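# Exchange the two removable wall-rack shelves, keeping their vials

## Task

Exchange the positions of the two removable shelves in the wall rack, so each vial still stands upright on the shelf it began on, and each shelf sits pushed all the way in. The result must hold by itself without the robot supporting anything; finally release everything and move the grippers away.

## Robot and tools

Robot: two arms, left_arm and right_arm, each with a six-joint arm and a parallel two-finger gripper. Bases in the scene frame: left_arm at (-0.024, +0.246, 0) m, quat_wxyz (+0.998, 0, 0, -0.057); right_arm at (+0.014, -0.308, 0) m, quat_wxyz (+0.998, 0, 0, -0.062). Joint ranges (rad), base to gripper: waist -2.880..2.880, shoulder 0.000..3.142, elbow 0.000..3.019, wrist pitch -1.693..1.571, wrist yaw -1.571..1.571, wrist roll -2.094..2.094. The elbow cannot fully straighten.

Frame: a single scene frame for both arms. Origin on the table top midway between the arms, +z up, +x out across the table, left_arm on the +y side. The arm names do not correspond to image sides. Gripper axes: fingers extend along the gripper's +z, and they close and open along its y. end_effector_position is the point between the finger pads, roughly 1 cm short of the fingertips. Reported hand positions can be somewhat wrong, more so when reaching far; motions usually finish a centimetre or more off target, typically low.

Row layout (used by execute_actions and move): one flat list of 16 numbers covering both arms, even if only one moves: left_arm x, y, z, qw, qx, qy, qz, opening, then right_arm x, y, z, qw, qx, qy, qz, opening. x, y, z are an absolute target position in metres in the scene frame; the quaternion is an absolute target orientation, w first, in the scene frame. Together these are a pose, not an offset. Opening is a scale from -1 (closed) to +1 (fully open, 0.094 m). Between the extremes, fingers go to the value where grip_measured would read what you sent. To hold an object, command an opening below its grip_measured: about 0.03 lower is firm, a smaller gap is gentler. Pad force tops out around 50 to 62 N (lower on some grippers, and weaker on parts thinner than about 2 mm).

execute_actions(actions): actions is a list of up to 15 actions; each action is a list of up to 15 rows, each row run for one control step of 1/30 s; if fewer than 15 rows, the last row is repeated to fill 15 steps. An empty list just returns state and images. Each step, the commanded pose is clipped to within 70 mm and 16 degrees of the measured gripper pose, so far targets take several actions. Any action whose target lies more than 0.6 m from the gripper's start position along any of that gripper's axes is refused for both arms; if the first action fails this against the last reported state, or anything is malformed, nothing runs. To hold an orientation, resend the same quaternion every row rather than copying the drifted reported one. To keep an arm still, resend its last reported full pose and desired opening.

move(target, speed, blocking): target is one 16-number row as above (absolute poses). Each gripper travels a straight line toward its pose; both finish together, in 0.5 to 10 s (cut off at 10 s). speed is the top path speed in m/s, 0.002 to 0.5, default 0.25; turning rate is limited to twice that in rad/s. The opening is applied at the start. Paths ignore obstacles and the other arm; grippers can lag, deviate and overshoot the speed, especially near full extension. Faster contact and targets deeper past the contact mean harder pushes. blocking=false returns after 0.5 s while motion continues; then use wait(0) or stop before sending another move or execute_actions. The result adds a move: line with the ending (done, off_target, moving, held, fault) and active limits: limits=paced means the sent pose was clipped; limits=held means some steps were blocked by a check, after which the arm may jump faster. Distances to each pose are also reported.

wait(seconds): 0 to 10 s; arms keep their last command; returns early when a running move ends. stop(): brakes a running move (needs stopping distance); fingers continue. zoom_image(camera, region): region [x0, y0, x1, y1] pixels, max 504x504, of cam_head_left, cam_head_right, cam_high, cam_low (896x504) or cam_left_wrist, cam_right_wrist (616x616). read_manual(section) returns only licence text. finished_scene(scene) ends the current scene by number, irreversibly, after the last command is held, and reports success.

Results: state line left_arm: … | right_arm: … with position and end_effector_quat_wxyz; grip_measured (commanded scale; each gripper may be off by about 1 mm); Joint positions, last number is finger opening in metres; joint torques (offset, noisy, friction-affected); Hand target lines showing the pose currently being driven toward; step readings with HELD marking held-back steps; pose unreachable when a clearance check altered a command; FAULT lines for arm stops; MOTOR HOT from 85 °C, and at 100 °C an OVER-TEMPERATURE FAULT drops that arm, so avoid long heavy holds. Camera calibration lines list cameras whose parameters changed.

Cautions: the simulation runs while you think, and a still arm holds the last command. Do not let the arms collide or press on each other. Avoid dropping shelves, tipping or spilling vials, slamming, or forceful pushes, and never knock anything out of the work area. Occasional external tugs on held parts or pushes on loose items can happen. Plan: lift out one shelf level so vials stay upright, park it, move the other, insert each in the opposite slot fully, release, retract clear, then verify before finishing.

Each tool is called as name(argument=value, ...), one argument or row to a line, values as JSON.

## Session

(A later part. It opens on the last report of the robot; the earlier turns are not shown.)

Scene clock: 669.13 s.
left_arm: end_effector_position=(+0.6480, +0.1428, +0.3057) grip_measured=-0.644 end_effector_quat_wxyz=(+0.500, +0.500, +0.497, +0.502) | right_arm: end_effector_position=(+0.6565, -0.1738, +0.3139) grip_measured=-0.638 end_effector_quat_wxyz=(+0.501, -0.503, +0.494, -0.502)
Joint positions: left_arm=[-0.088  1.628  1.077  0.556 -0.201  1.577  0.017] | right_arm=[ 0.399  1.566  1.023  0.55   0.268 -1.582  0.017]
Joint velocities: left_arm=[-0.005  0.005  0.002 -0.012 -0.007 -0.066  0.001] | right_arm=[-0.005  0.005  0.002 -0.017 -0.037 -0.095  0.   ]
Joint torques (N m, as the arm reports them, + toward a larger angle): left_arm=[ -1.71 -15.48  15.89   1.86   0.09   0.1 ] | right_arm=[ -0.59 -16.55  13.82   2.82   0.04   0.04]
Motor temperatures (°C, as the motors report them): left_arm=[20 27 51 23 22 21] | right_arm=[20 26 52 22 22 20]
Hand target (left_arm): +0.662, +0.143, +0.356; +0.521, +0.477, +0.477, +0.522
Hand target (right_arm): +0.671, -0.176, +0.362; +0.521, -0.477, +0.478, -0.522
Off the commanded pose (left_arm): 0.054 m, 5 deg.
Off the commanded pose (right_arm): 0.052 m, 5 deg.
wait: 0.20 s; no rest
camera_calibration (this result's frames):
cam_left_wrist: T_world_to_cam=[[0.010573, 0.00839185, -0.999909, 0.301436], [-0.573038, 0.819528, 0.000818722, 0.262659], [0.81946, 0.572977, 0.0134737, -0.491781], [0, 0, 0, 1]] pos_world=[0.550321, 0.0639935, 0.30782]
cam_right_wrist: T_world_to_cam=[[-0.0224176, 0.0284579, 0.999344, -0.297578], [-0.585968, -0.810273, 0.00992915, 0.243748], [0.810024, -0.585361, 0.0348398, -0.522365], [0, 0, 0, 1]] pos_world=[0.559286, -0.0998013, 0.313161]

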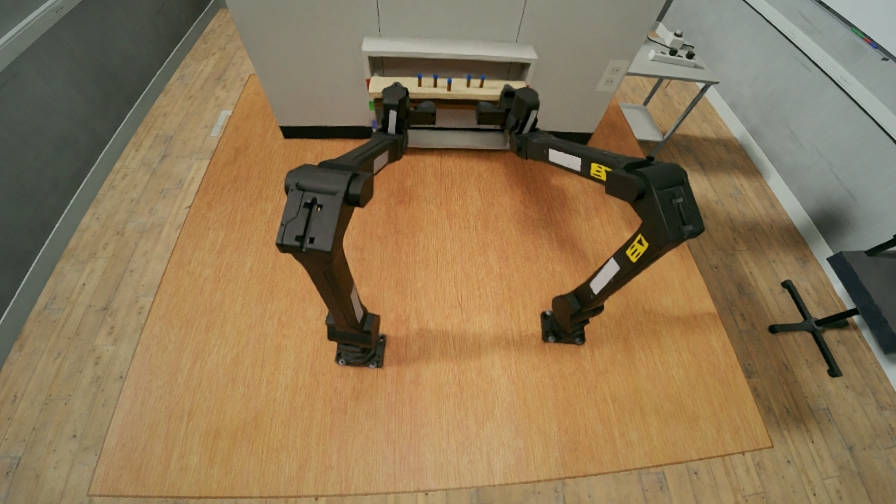

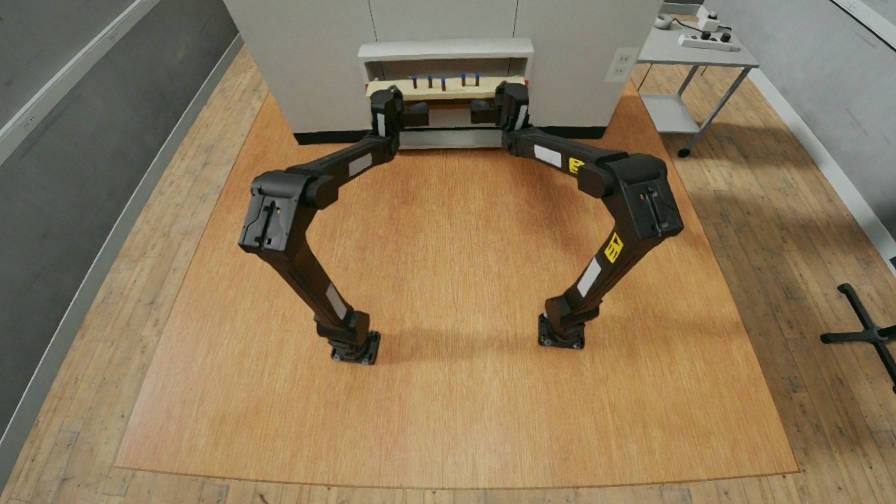

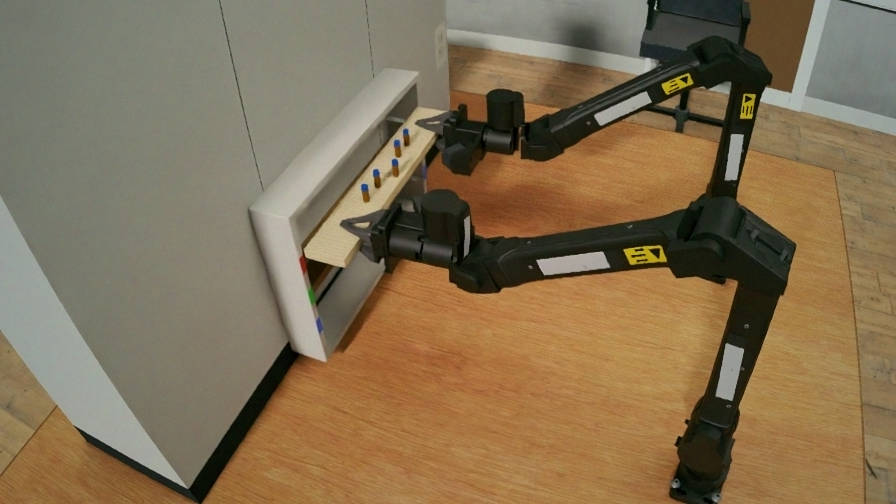

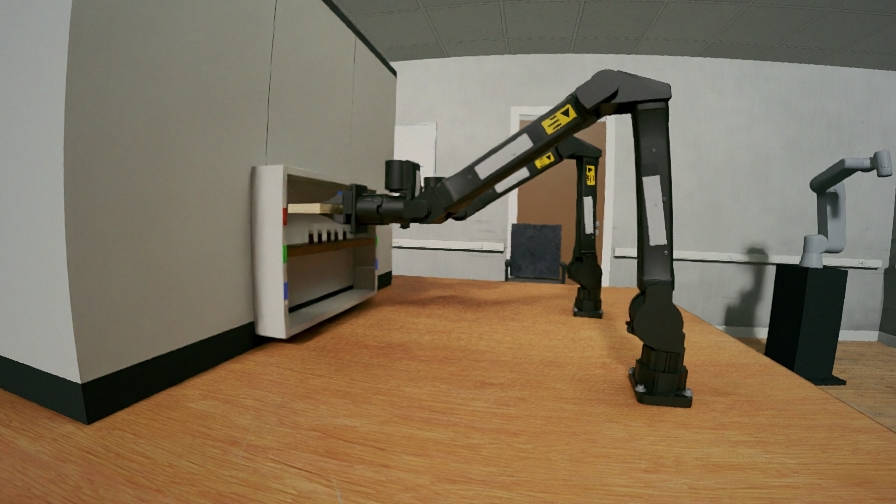

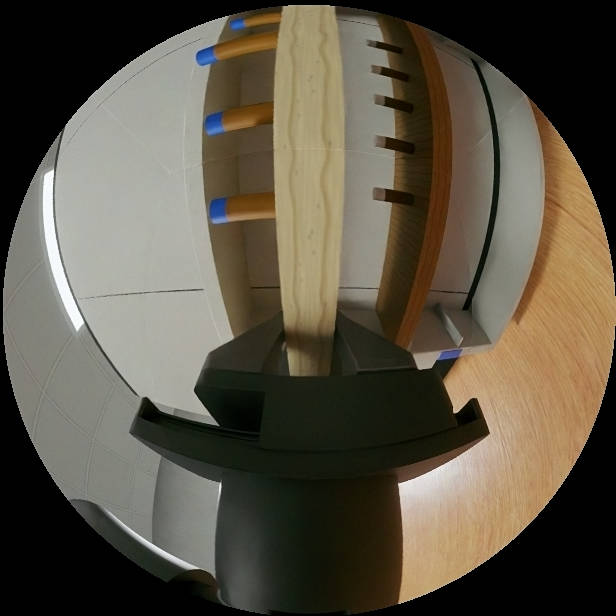

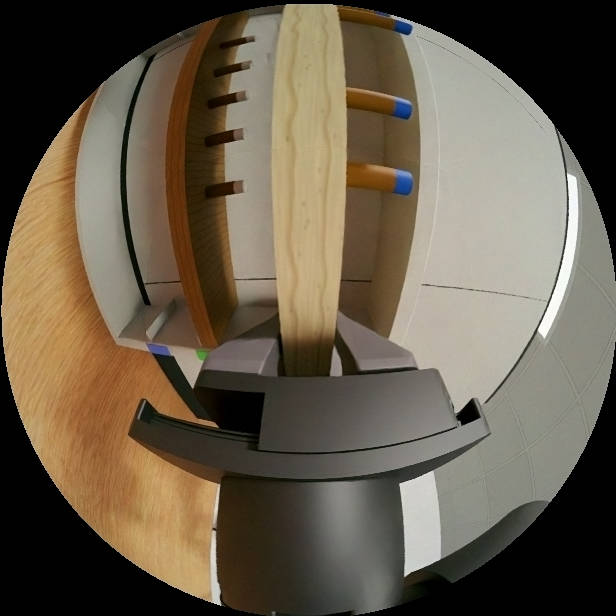

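zoom_image(
  camera="cam_head_right",
  region=[355, 60, 405, 100],
)

zoom_image(
  camera="cam_head_right",
  region=[490, 55, 540, 95],
)

Region (355, 60, 405, 100) of cam_head_right's 896x504 image, scaled by 10.080, with more detail than that image has; it fills the top 403 rows of this view, and the rest is white.

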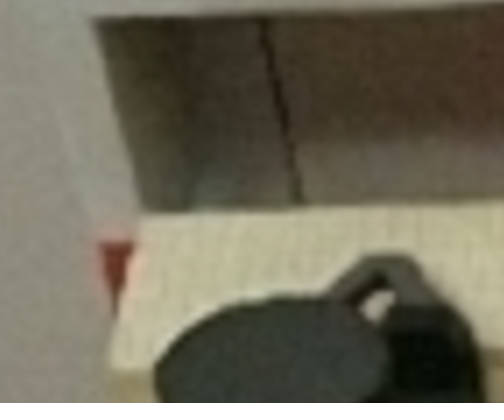

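Region (490, 55, 540, 95) of cam_head_right's 896x504 image, scaled by 10.080, with more detail than that image has; it fills the top 403 rows of this view, and the rest is white.

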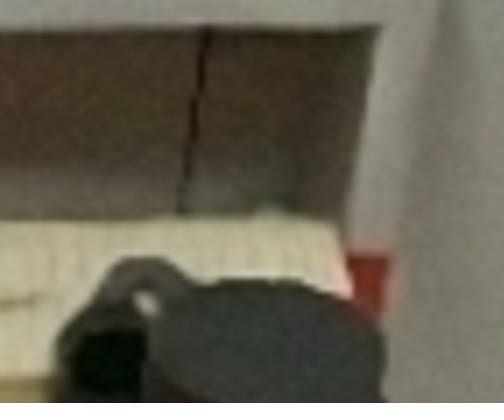

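execute_actions(
  actions=[
    [[0.668,0.1415,0.356,0.522,0.478,0.478,0.522,-0.69,0.677,-0.176,0.362,0.522,-0.478,0.478,-0.522,-0.69],[0.668,0.1405,0.356,0.522,0.478,0.478,0.522,-0.69,0.677,-0.177,0.362,0.522,-0.478,0.478,-0.522,-0.69],[0.668,0.1395,0.356,0.522,0.478,0.478,0.522,-0.69,0.677,-0.178,0.362,0.522,-0.478,0.478,-0.522,-0.69],[0.668,0.1385,0.356,0.522,0.478,0.478,0.522,-0.69,0.677,-0.179,0.362,0.522,-0.478,0.478,-0.522,-0.69],[0.668,0.138,0.356,0.522,0.478,0.478,0.522,-0.69,0.677,-0.1795,0.362,0.522,-0.478,0.478,-0.522,-0.69],[0.668,0.138,0.356,0.522,0.478,0.478,0.522,-0.69,0.677,-0.1795,0.362,0.522,-0.478,0.478,-0.522,-0.69],[0.6685,0.138,0.356,0.522,0.478,0.478,0.522,-0.69,0.6775,-0.1795,0.362,0.522,-0.478,0.478,-0.522,-0.69],[0.669,0.138,0.356,0.522,0.478,0.478,0.522,-0.69,0.678,-0.1795,0.362,0.522,-0.478,0.478,-0.522,-0.69],[0.6695,0.138,0.356,0.522,0.478,0.478,0.522,-0.69,0.6785,-0.1795,0.362,0.522,-0.478,0.478,-0.522,-0.69],[0.670,0.138,0.356,0.522,0.478,0.478,0.522,-0.69,0.679,-0.1795,0.362,0.522,-0.478,0.478,-0.522,-0.69]],
  ],
)

Scene clock: 690.67 s.
left_arm: end_effector_position=(+0.6496, +0.1425, +0.3063) grip_measured=-0.644 end_effector_quat_wxyz=(+0.500, +0.500, +0.497, +0.503) | right_arm: end_effector_position=(+0.6578, -0.1745, +0.3142) grip_measured=-0.638 end_effector_quat_wxyz=(+0.503, -0.504, +0.493, -0.501)
Joint positions: left_arm=[-0.088  1.631  1.081  0.556 -0.201  1.577  0.017] | right_arm=[ 0.395  1.568  1.026  0.55   0.26  -1.582  0.017]
Joint velocities: left_arm=[-0.005  0.005  0.002 -0.002 -0.066  0.007  0.   ] | right_arm=[-0.005  0.005  0.012  0.007 -0.037 -0.007 -0.   ]
Joint torques (N m, as the arm reports them, + toward a larger angle): left_arm=[ -1.5  -15.61  16.39   1.7   -0.24   0.09] | right_arm=[ -0.71 -16.36  13.41   2.71   0.01   0.05]
Motor temperatures (°C, as the motors report them): left_arm=[20 26 53 23 22 21] | right_arm=[20 26 55 22 22 20]
Hand target (left_arm): +0.664, +0.139, +0.356; +0.521, +0.477, +0.477, +0.522
Hand target (right_arm): +0.673, -0.181, +0.362; +0.521, -0.477, +0.478, -0.522
Off the commanded pose (left_arm): 0.054 m, 5 deg.
Off the commanded pose (right_arm): 0.053 m, 5 deg.
Step readings (end_effector_position):
0: left_arm (+0.6481, +0.1428, +0.3054) | right_arm (+0.6565, -0.1738, +0.3139)
1: left_arm (+0.6481, +0.1428, +0.3054) | right_arm (+0.6565, -0.1737, +0.3139)
2: left_arm (+0.6481, +0.1428, +0.3054) | right_arm (+0.6566, -0.1739, +0.3139)
4: left_arm (+0.6481, +0.1428, +0.3054) | right_arm (+0.6567, -0.1740, +0.3139)
8: left_arm (+0.6481, +0.1428, +0.3054) | right_arm (+0.6569, -0.1742, +0.3139)
15: end_effector_position above
camera_calibration (this result's frames):
cam_left_wrist: T_world_to_cam=[[0.0120678, 0.00808633, -0.999894, 0.301048], [-0.573039, 0.819528, -0.000288376, 0.264149], [0.819439, 0.572982, 0.0145237, -0.493189], [0, 0, 0, 1]] pos_world=[0.551873, 0.0636762, 0.308256]
cam_right_wrist: T_world_to_cam=[[-0.0233099, 0.0282013, 0.99933, -0.29729], [-0.58195, -0.81317, 0.00937353, 0.240978], [0.81289, -0.581342, 0.0353666, -0.525223], [0, 0, 0, 1]] pos_world=[0.560256, -0.100994, 0.313407]

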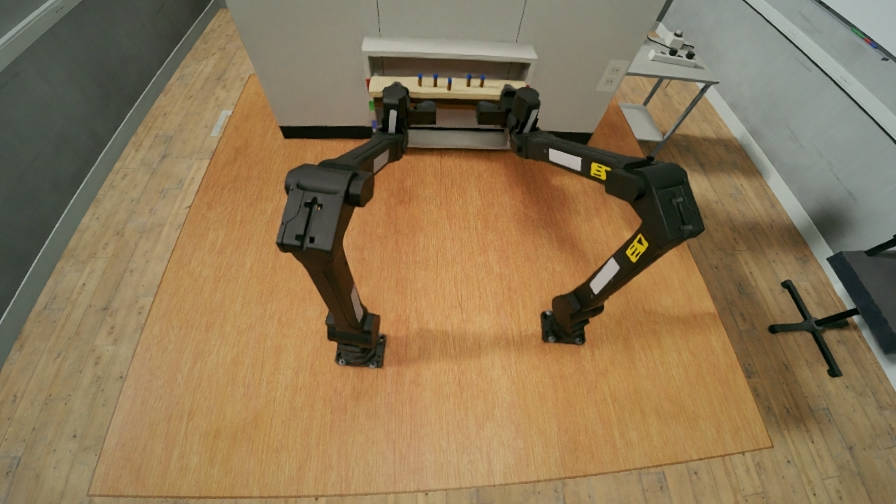

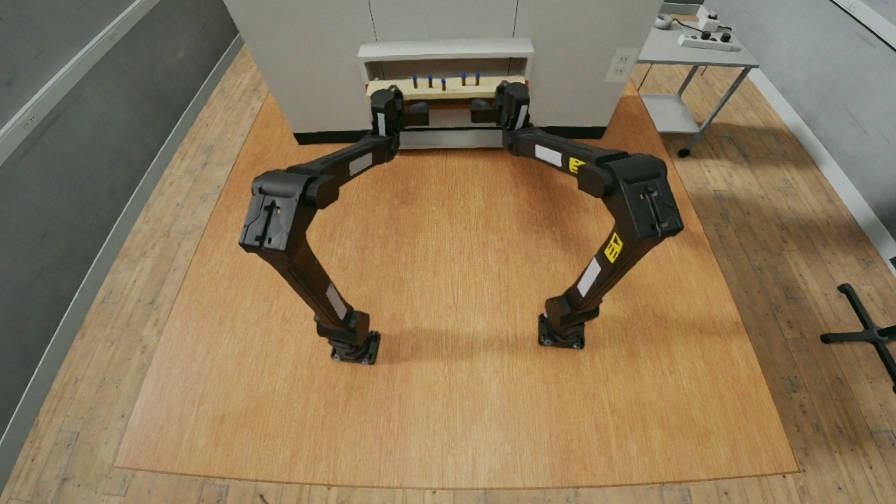

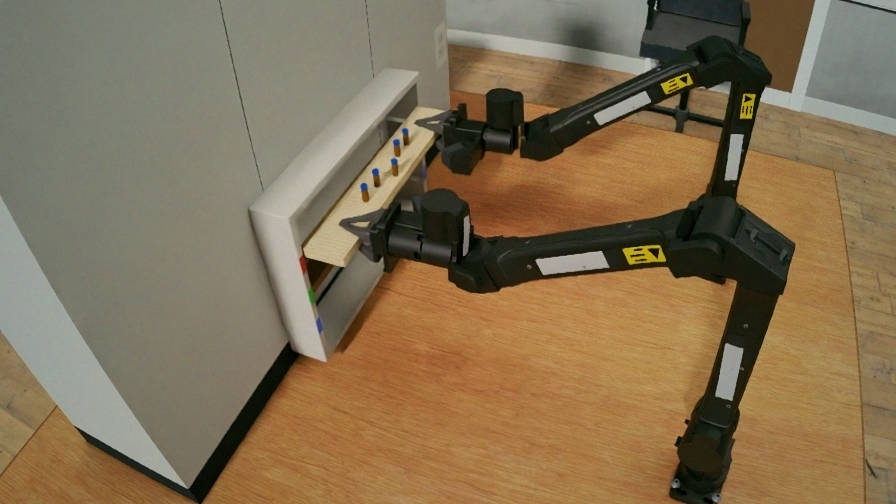

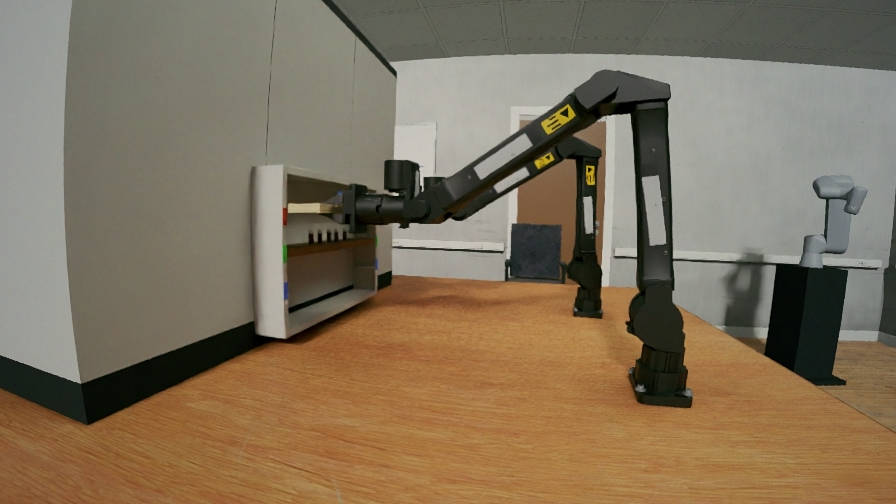

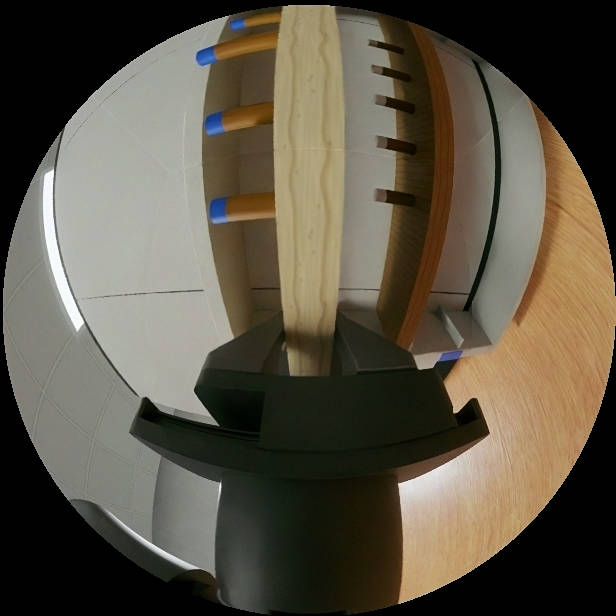

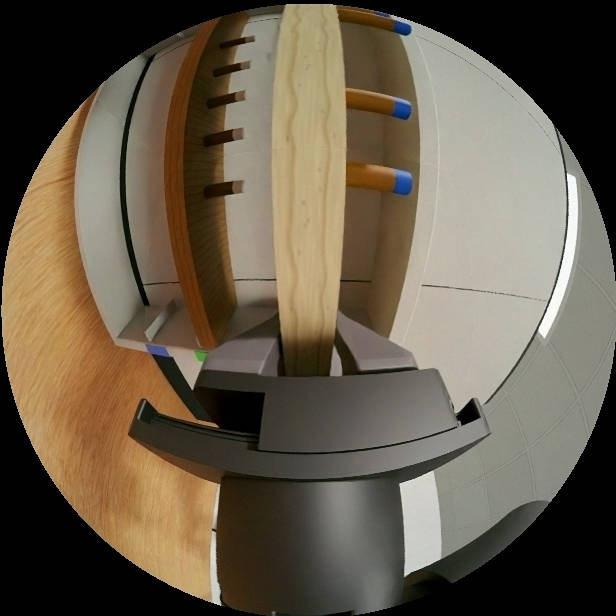

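execute_actions(
  actions=[
    [[0.6708,0.138,0.356,0.522,0.478,0.478,0.522,-0.69,0.6798,-0.1795,0.362,0.522,-0.478,0.478,-0.522,-0.69],[0.6716,0.138,0.356,0.522,0.478,0.478,0.522,-0.69,0.6806,-0.1795,0.362,0.522,-0.478,0.478,-0.522,-0.69],[0.6724,0.138,0.356,0.522,0.478,0.478,0.522,-0.69,0.6814,-0.1795,0.362,0.522,-0.478,0.478,-0.522,-0.69],[0.6732,0.138,0.356,0.522,0.478,0.478,0.522,-0.69,0.6822,-0.1795,0.362,0.522,-0.478,0.478,-0.522,-0.69],[0.674,0.138,0.356,0.522,0.478,0.478,0.522,-0.69,0.683,-0.1795,0.362,0.522,-0.478,0.478,-0.522,-0.69],[0.675,0.1384,0.356,0.522,0.478,0.478,0.522,-0.69,0.684,-0.1792,0.362,0.522,-0.478,0.478,-0.522,-0.69],[0.676,0.1388,0.356,0.522,0.478,0.478,0.522,-0.69,0.685,-0.1789,0.362,0.522,-0.478,0.478,-0.522,-0.69],[0.677,0.1392,0.356,0.522,0.478,0.478,0.522,-0.69,0.686,-0.1786,0.362,0.522,-0.478,0.478,-0.522,-0.69],[0.678,0.1396,0.356,0.522,0.478,0.478,0.522,-0.69,0.687,-0.1783,0.362,0.522,-0.478,0.478,-0.522,-0.69],[0.679,0.140,0.356,0.522,0.478,0.478,0.522,-0.69,0.688,-0.178,0.362,0.522,-0.478,0.478,-0.522,-0.69],[0.680,0.1404,0.356,0.522,0.478,0.478,0.522,-0.69,0.689,-0.1777,0.362,0.522,-0.478,0.478,-0.522,-0.69],[0.681,0.1407,0.356,0.522,0.478,0.478,0.522,-0.69,0.690,-0.1774,0.362,0.522,-0.478,0.478,-0.522,-0.69],[0.682,0.141,0.356,0.522,0.478,0.478,0.522,-0.69,0.691,-0.1772,0.362,0.522,-0.478,0.478,-0.522,-0.69],[0.683,0.141,0.356,0.522,0.478,0.478,0.522,-0.69,0.692,-0.177,0.362,0.522,-0.478,0.478,-0.522,-0.69],[0.684,0.141,0.356,0.522,0.478,0.478,0.522,-0.69,0.693,-0.177,0.362,0.522,-0.478,0.478,-0.522,-0.69]],
  ],
)

Scene clock: 704.33 s.
left_arm: end_effector_position=(+0.6611, +0.1406, +0.3062) grip_measured=-0.644 end_effector_quat_wxyz=(+0.500, +0.500, +0.497, +0.502) | right_arm: end_effector_position=(+0.6697, -0.1760, +0.3141) grip_measured=-0.638 end_effector_quat_wxyz=(+0.501, -0.502, +0.494, -0.502)
Joint positions: left_arm=[-0.087  1.658  1.117  0.547 -0.199  1.577  0.017] | right_arm=[ 0.388  1.594  1.058  0.544  0.257 -1.582  0.017]
Joint velocities: left_arm=[ 0.005  0.093  0.081 -0.012 -0.007  0.022 -0.001] | right_arm=[-0.024  0.054  0.085 -0.022 -0.022  0.037  0.001]
Joint torques (N m, as the arm reports them, + toward a larger angle): left_arm=[ -0.88 -15.84  16.15   1.78   0.11   0.1 ] | right_arm=[  0.04 -16.8   14.08   2.55   0.05   0.06]
Motor temperatures (°C, as the motors report them): left_arm=[20 26 54 23 22 21] | right_arm=[20 26 55 22 22 20]
Hand target (left_arm): +0.678, +0.142, +0.356; +0.521, +0.477, +0.477, +0.522
Hand target (right_arm): +0.687, -0.178, +0.362; +0.521, -0.477, +0.478, -0.522
Off the commanded pose (left_arm): 0.055 m, 5 deg.
Off the commanded pose (right_arm): 0.053 m, 5 deg.
Step readings (end_effector_position):
0: left_arm (+0.6497, +0.1425, +0.3062) | right_arm (+0.6580, -0.1744, +0.3144)
1: left_arm (+0.6497, +0.1425, +0.3062) | right_arm (+0.6580, -0.1744, +0.3144)
2: left_arm (+0.6498, +0.1425, +0.3062) | right_arm (+0.6581, -0.1746, +0.3144)
4: left_arm (+0.6505, +0.1423, +0.3062) | right_arm (+0.6589, -0.1746, +0.3143)
8: left_arm (+0.6539, +0.1416, +0.3066) | right_arm (+0.6624, -0.1750, +0.3147)
15: end_effector_position above
camera_calibration (this result's frames):
cam_left_wrist: T_world_to_cam=[[0.0117025, 0.00816441, -0.999898, 0.301087], [-0.572413, 0.819965, -0.0000041286, 0.271757], [0.819882, 0.572355, 0.0142691, -0.501712], [0, 0, 0, 1]] pos_world=[0.563379, 0.0618678, 0.308217]
cam_right_wrist: T_world_to_cam=[[-0.0231752, 0.0283367, 0.99933, -0.296995], [-0.585976, -0.810274, 0.00938669, 0.249818], [0.809997, -0.585365, 0.0353829, -0.534494], [0, 0, 0, 1]] pos_world=[0.572442, -0.102038, 0.313363]

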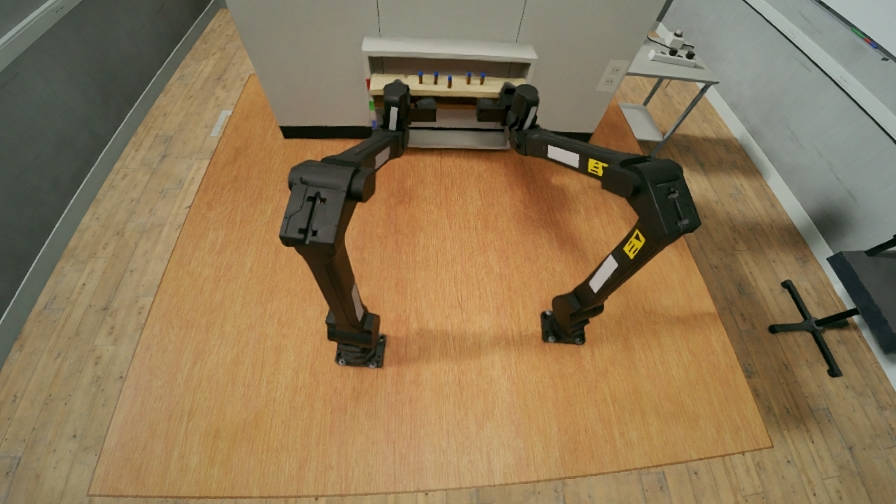

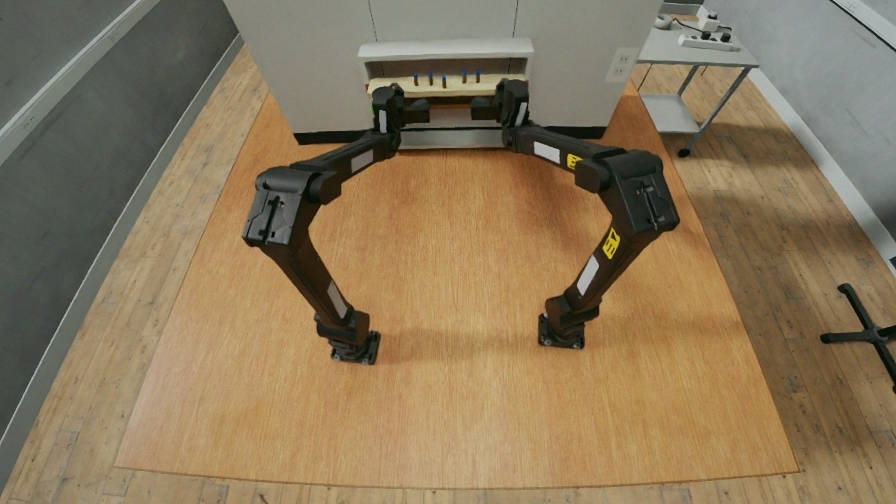

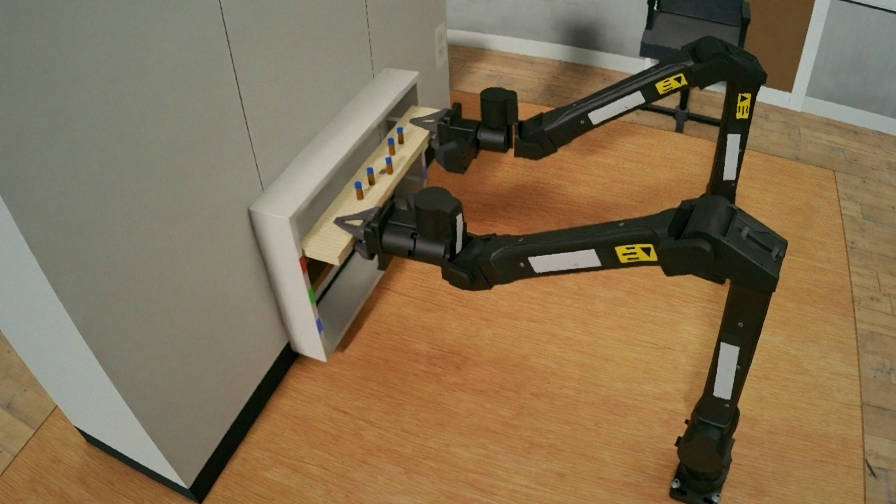

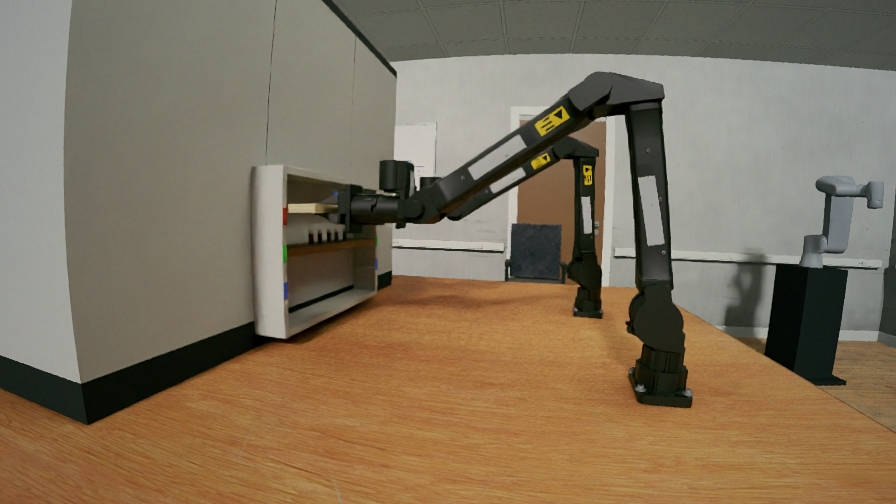

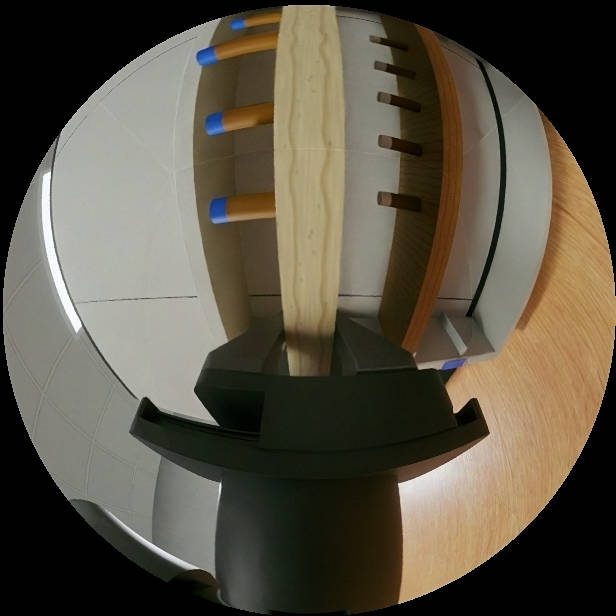

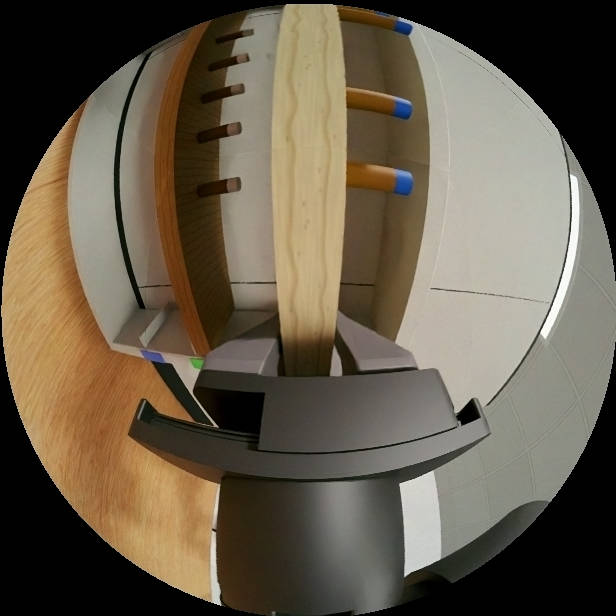

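execute_actions(
  actions=[],
)

Scene clock: 726.23 s.
left_arm: end_effector_position=(+0.6634, +0.1411, +0.3051) grip_measured=-0.644 end_effector_quat_wxyz=(+0.500, +0.501, +0.498, +0.502) | right_arm: end_effector_position=(+0.6719, -0.1756, +0.3131) grip_measured=-0.638 end_effector_quat_wxyz=(+0.501, -0.503, +0.494, -0.502)
Joint positions: left_arm=[-0.086  1.664  1.122  0.545 -0.198  1.577  0.017] | right_arm=[ 0.387  1.6    1.064  0.542  0.257 -1.582  0.017]
Joint velocities: left_arm=[-0.005 -0.005 -0.002 -0.007 -0.051  0.007 -0.   ] | right_arm=[ 0.024 -0.005 -0.002 -0.007  0.007 -0.022  0.001]
Joint torques (N m, as the arm reports them, + toward a larger angle): left_arm=[ -1.09 -15.98  16.27   1.76   0.09   0.09] | right_arm=[ -0.31 -17.    13.92   2.68   0.05   0.06]
Motor temperatures (°C, as the motors report them): left_arm=[20 26 55 23 22 21] | right_arm=[20 26 56 22 22 20]
Hand target (left_arm): +0.678, +0.142, +0.356; +0.521, +0.477, +0.477, +0.522
Hand target (right_arm): +0.687, -0.178, +0.362; +0.521, -0.477, +0.478, -0.522
Off the commanded pose (left_arm): 0.055 m, 5 deg.
Off the commanded pose (right_arm): 0.053 m, 5 deg.
camera_calibration (this result's frames):
cam_left_wrist: T_world_to_cam=[[0.00983108, 0.00855217, -0.999915, 0.301205], [-0.572725, 0.819747, 0.00138022, 0.272504], [0.819689, 0.572663, 0.012957, -0.503297], [0, 0, 0, 1]] pos_world=[0.565655, 0.0622589, 0.307324]
cam_right_wrist: T_world_to_cam=[[-0.021336, 0.0288372, 0.999356, -0.297053], [-0.585957, -0.810269, 0.0108709, 0.250962], [0.810061, -0.585348, 0.0341852, -0.535671], [0, 0, 0, 1]] pos_world=[0.574642, -0.101641, 0.312445]

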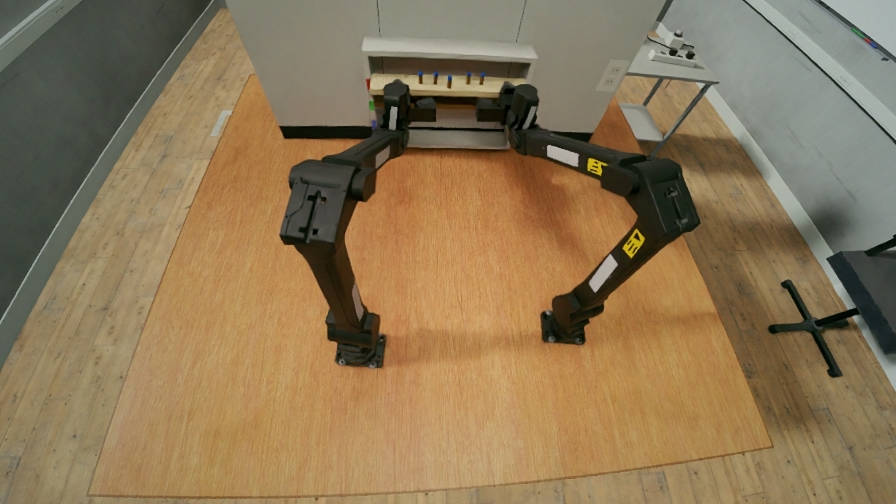

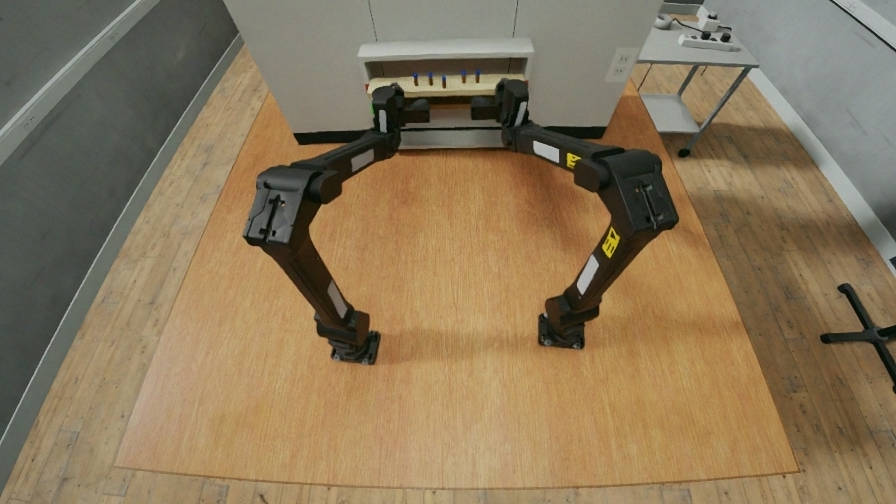

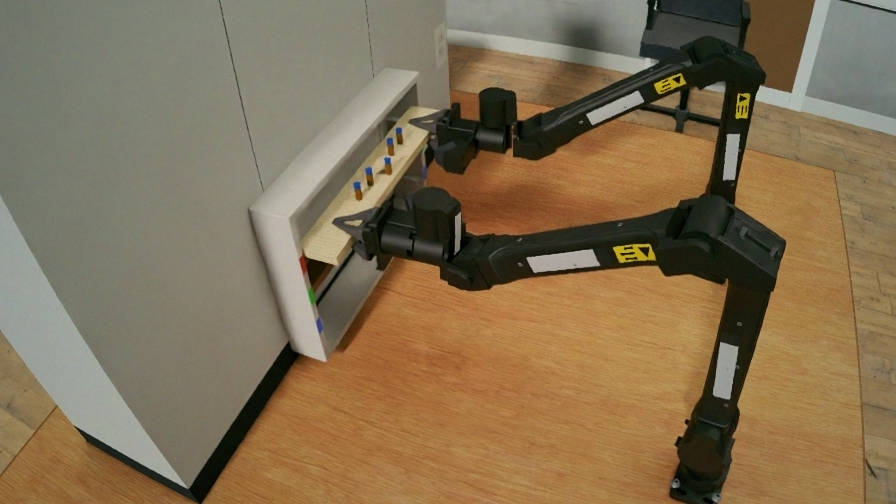

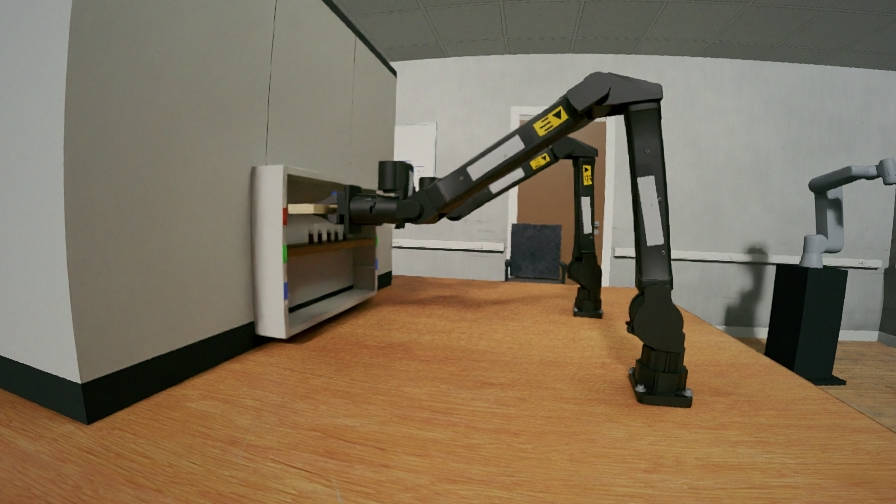

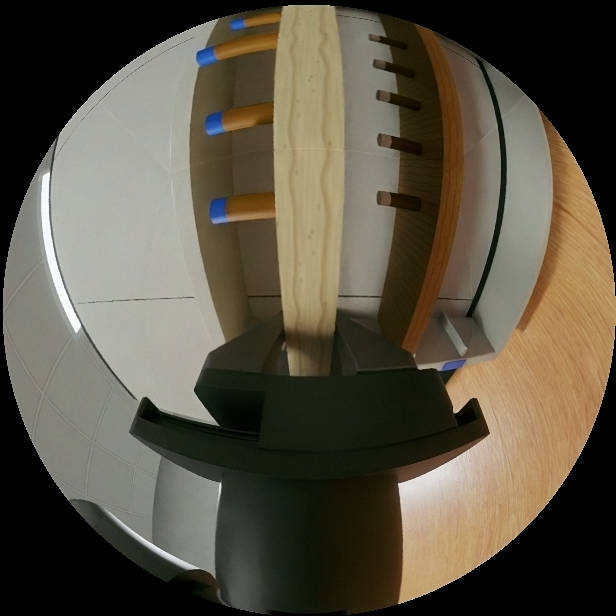

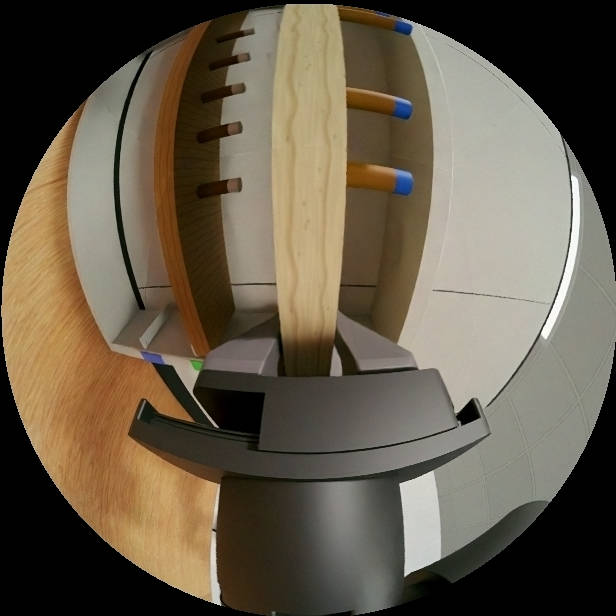

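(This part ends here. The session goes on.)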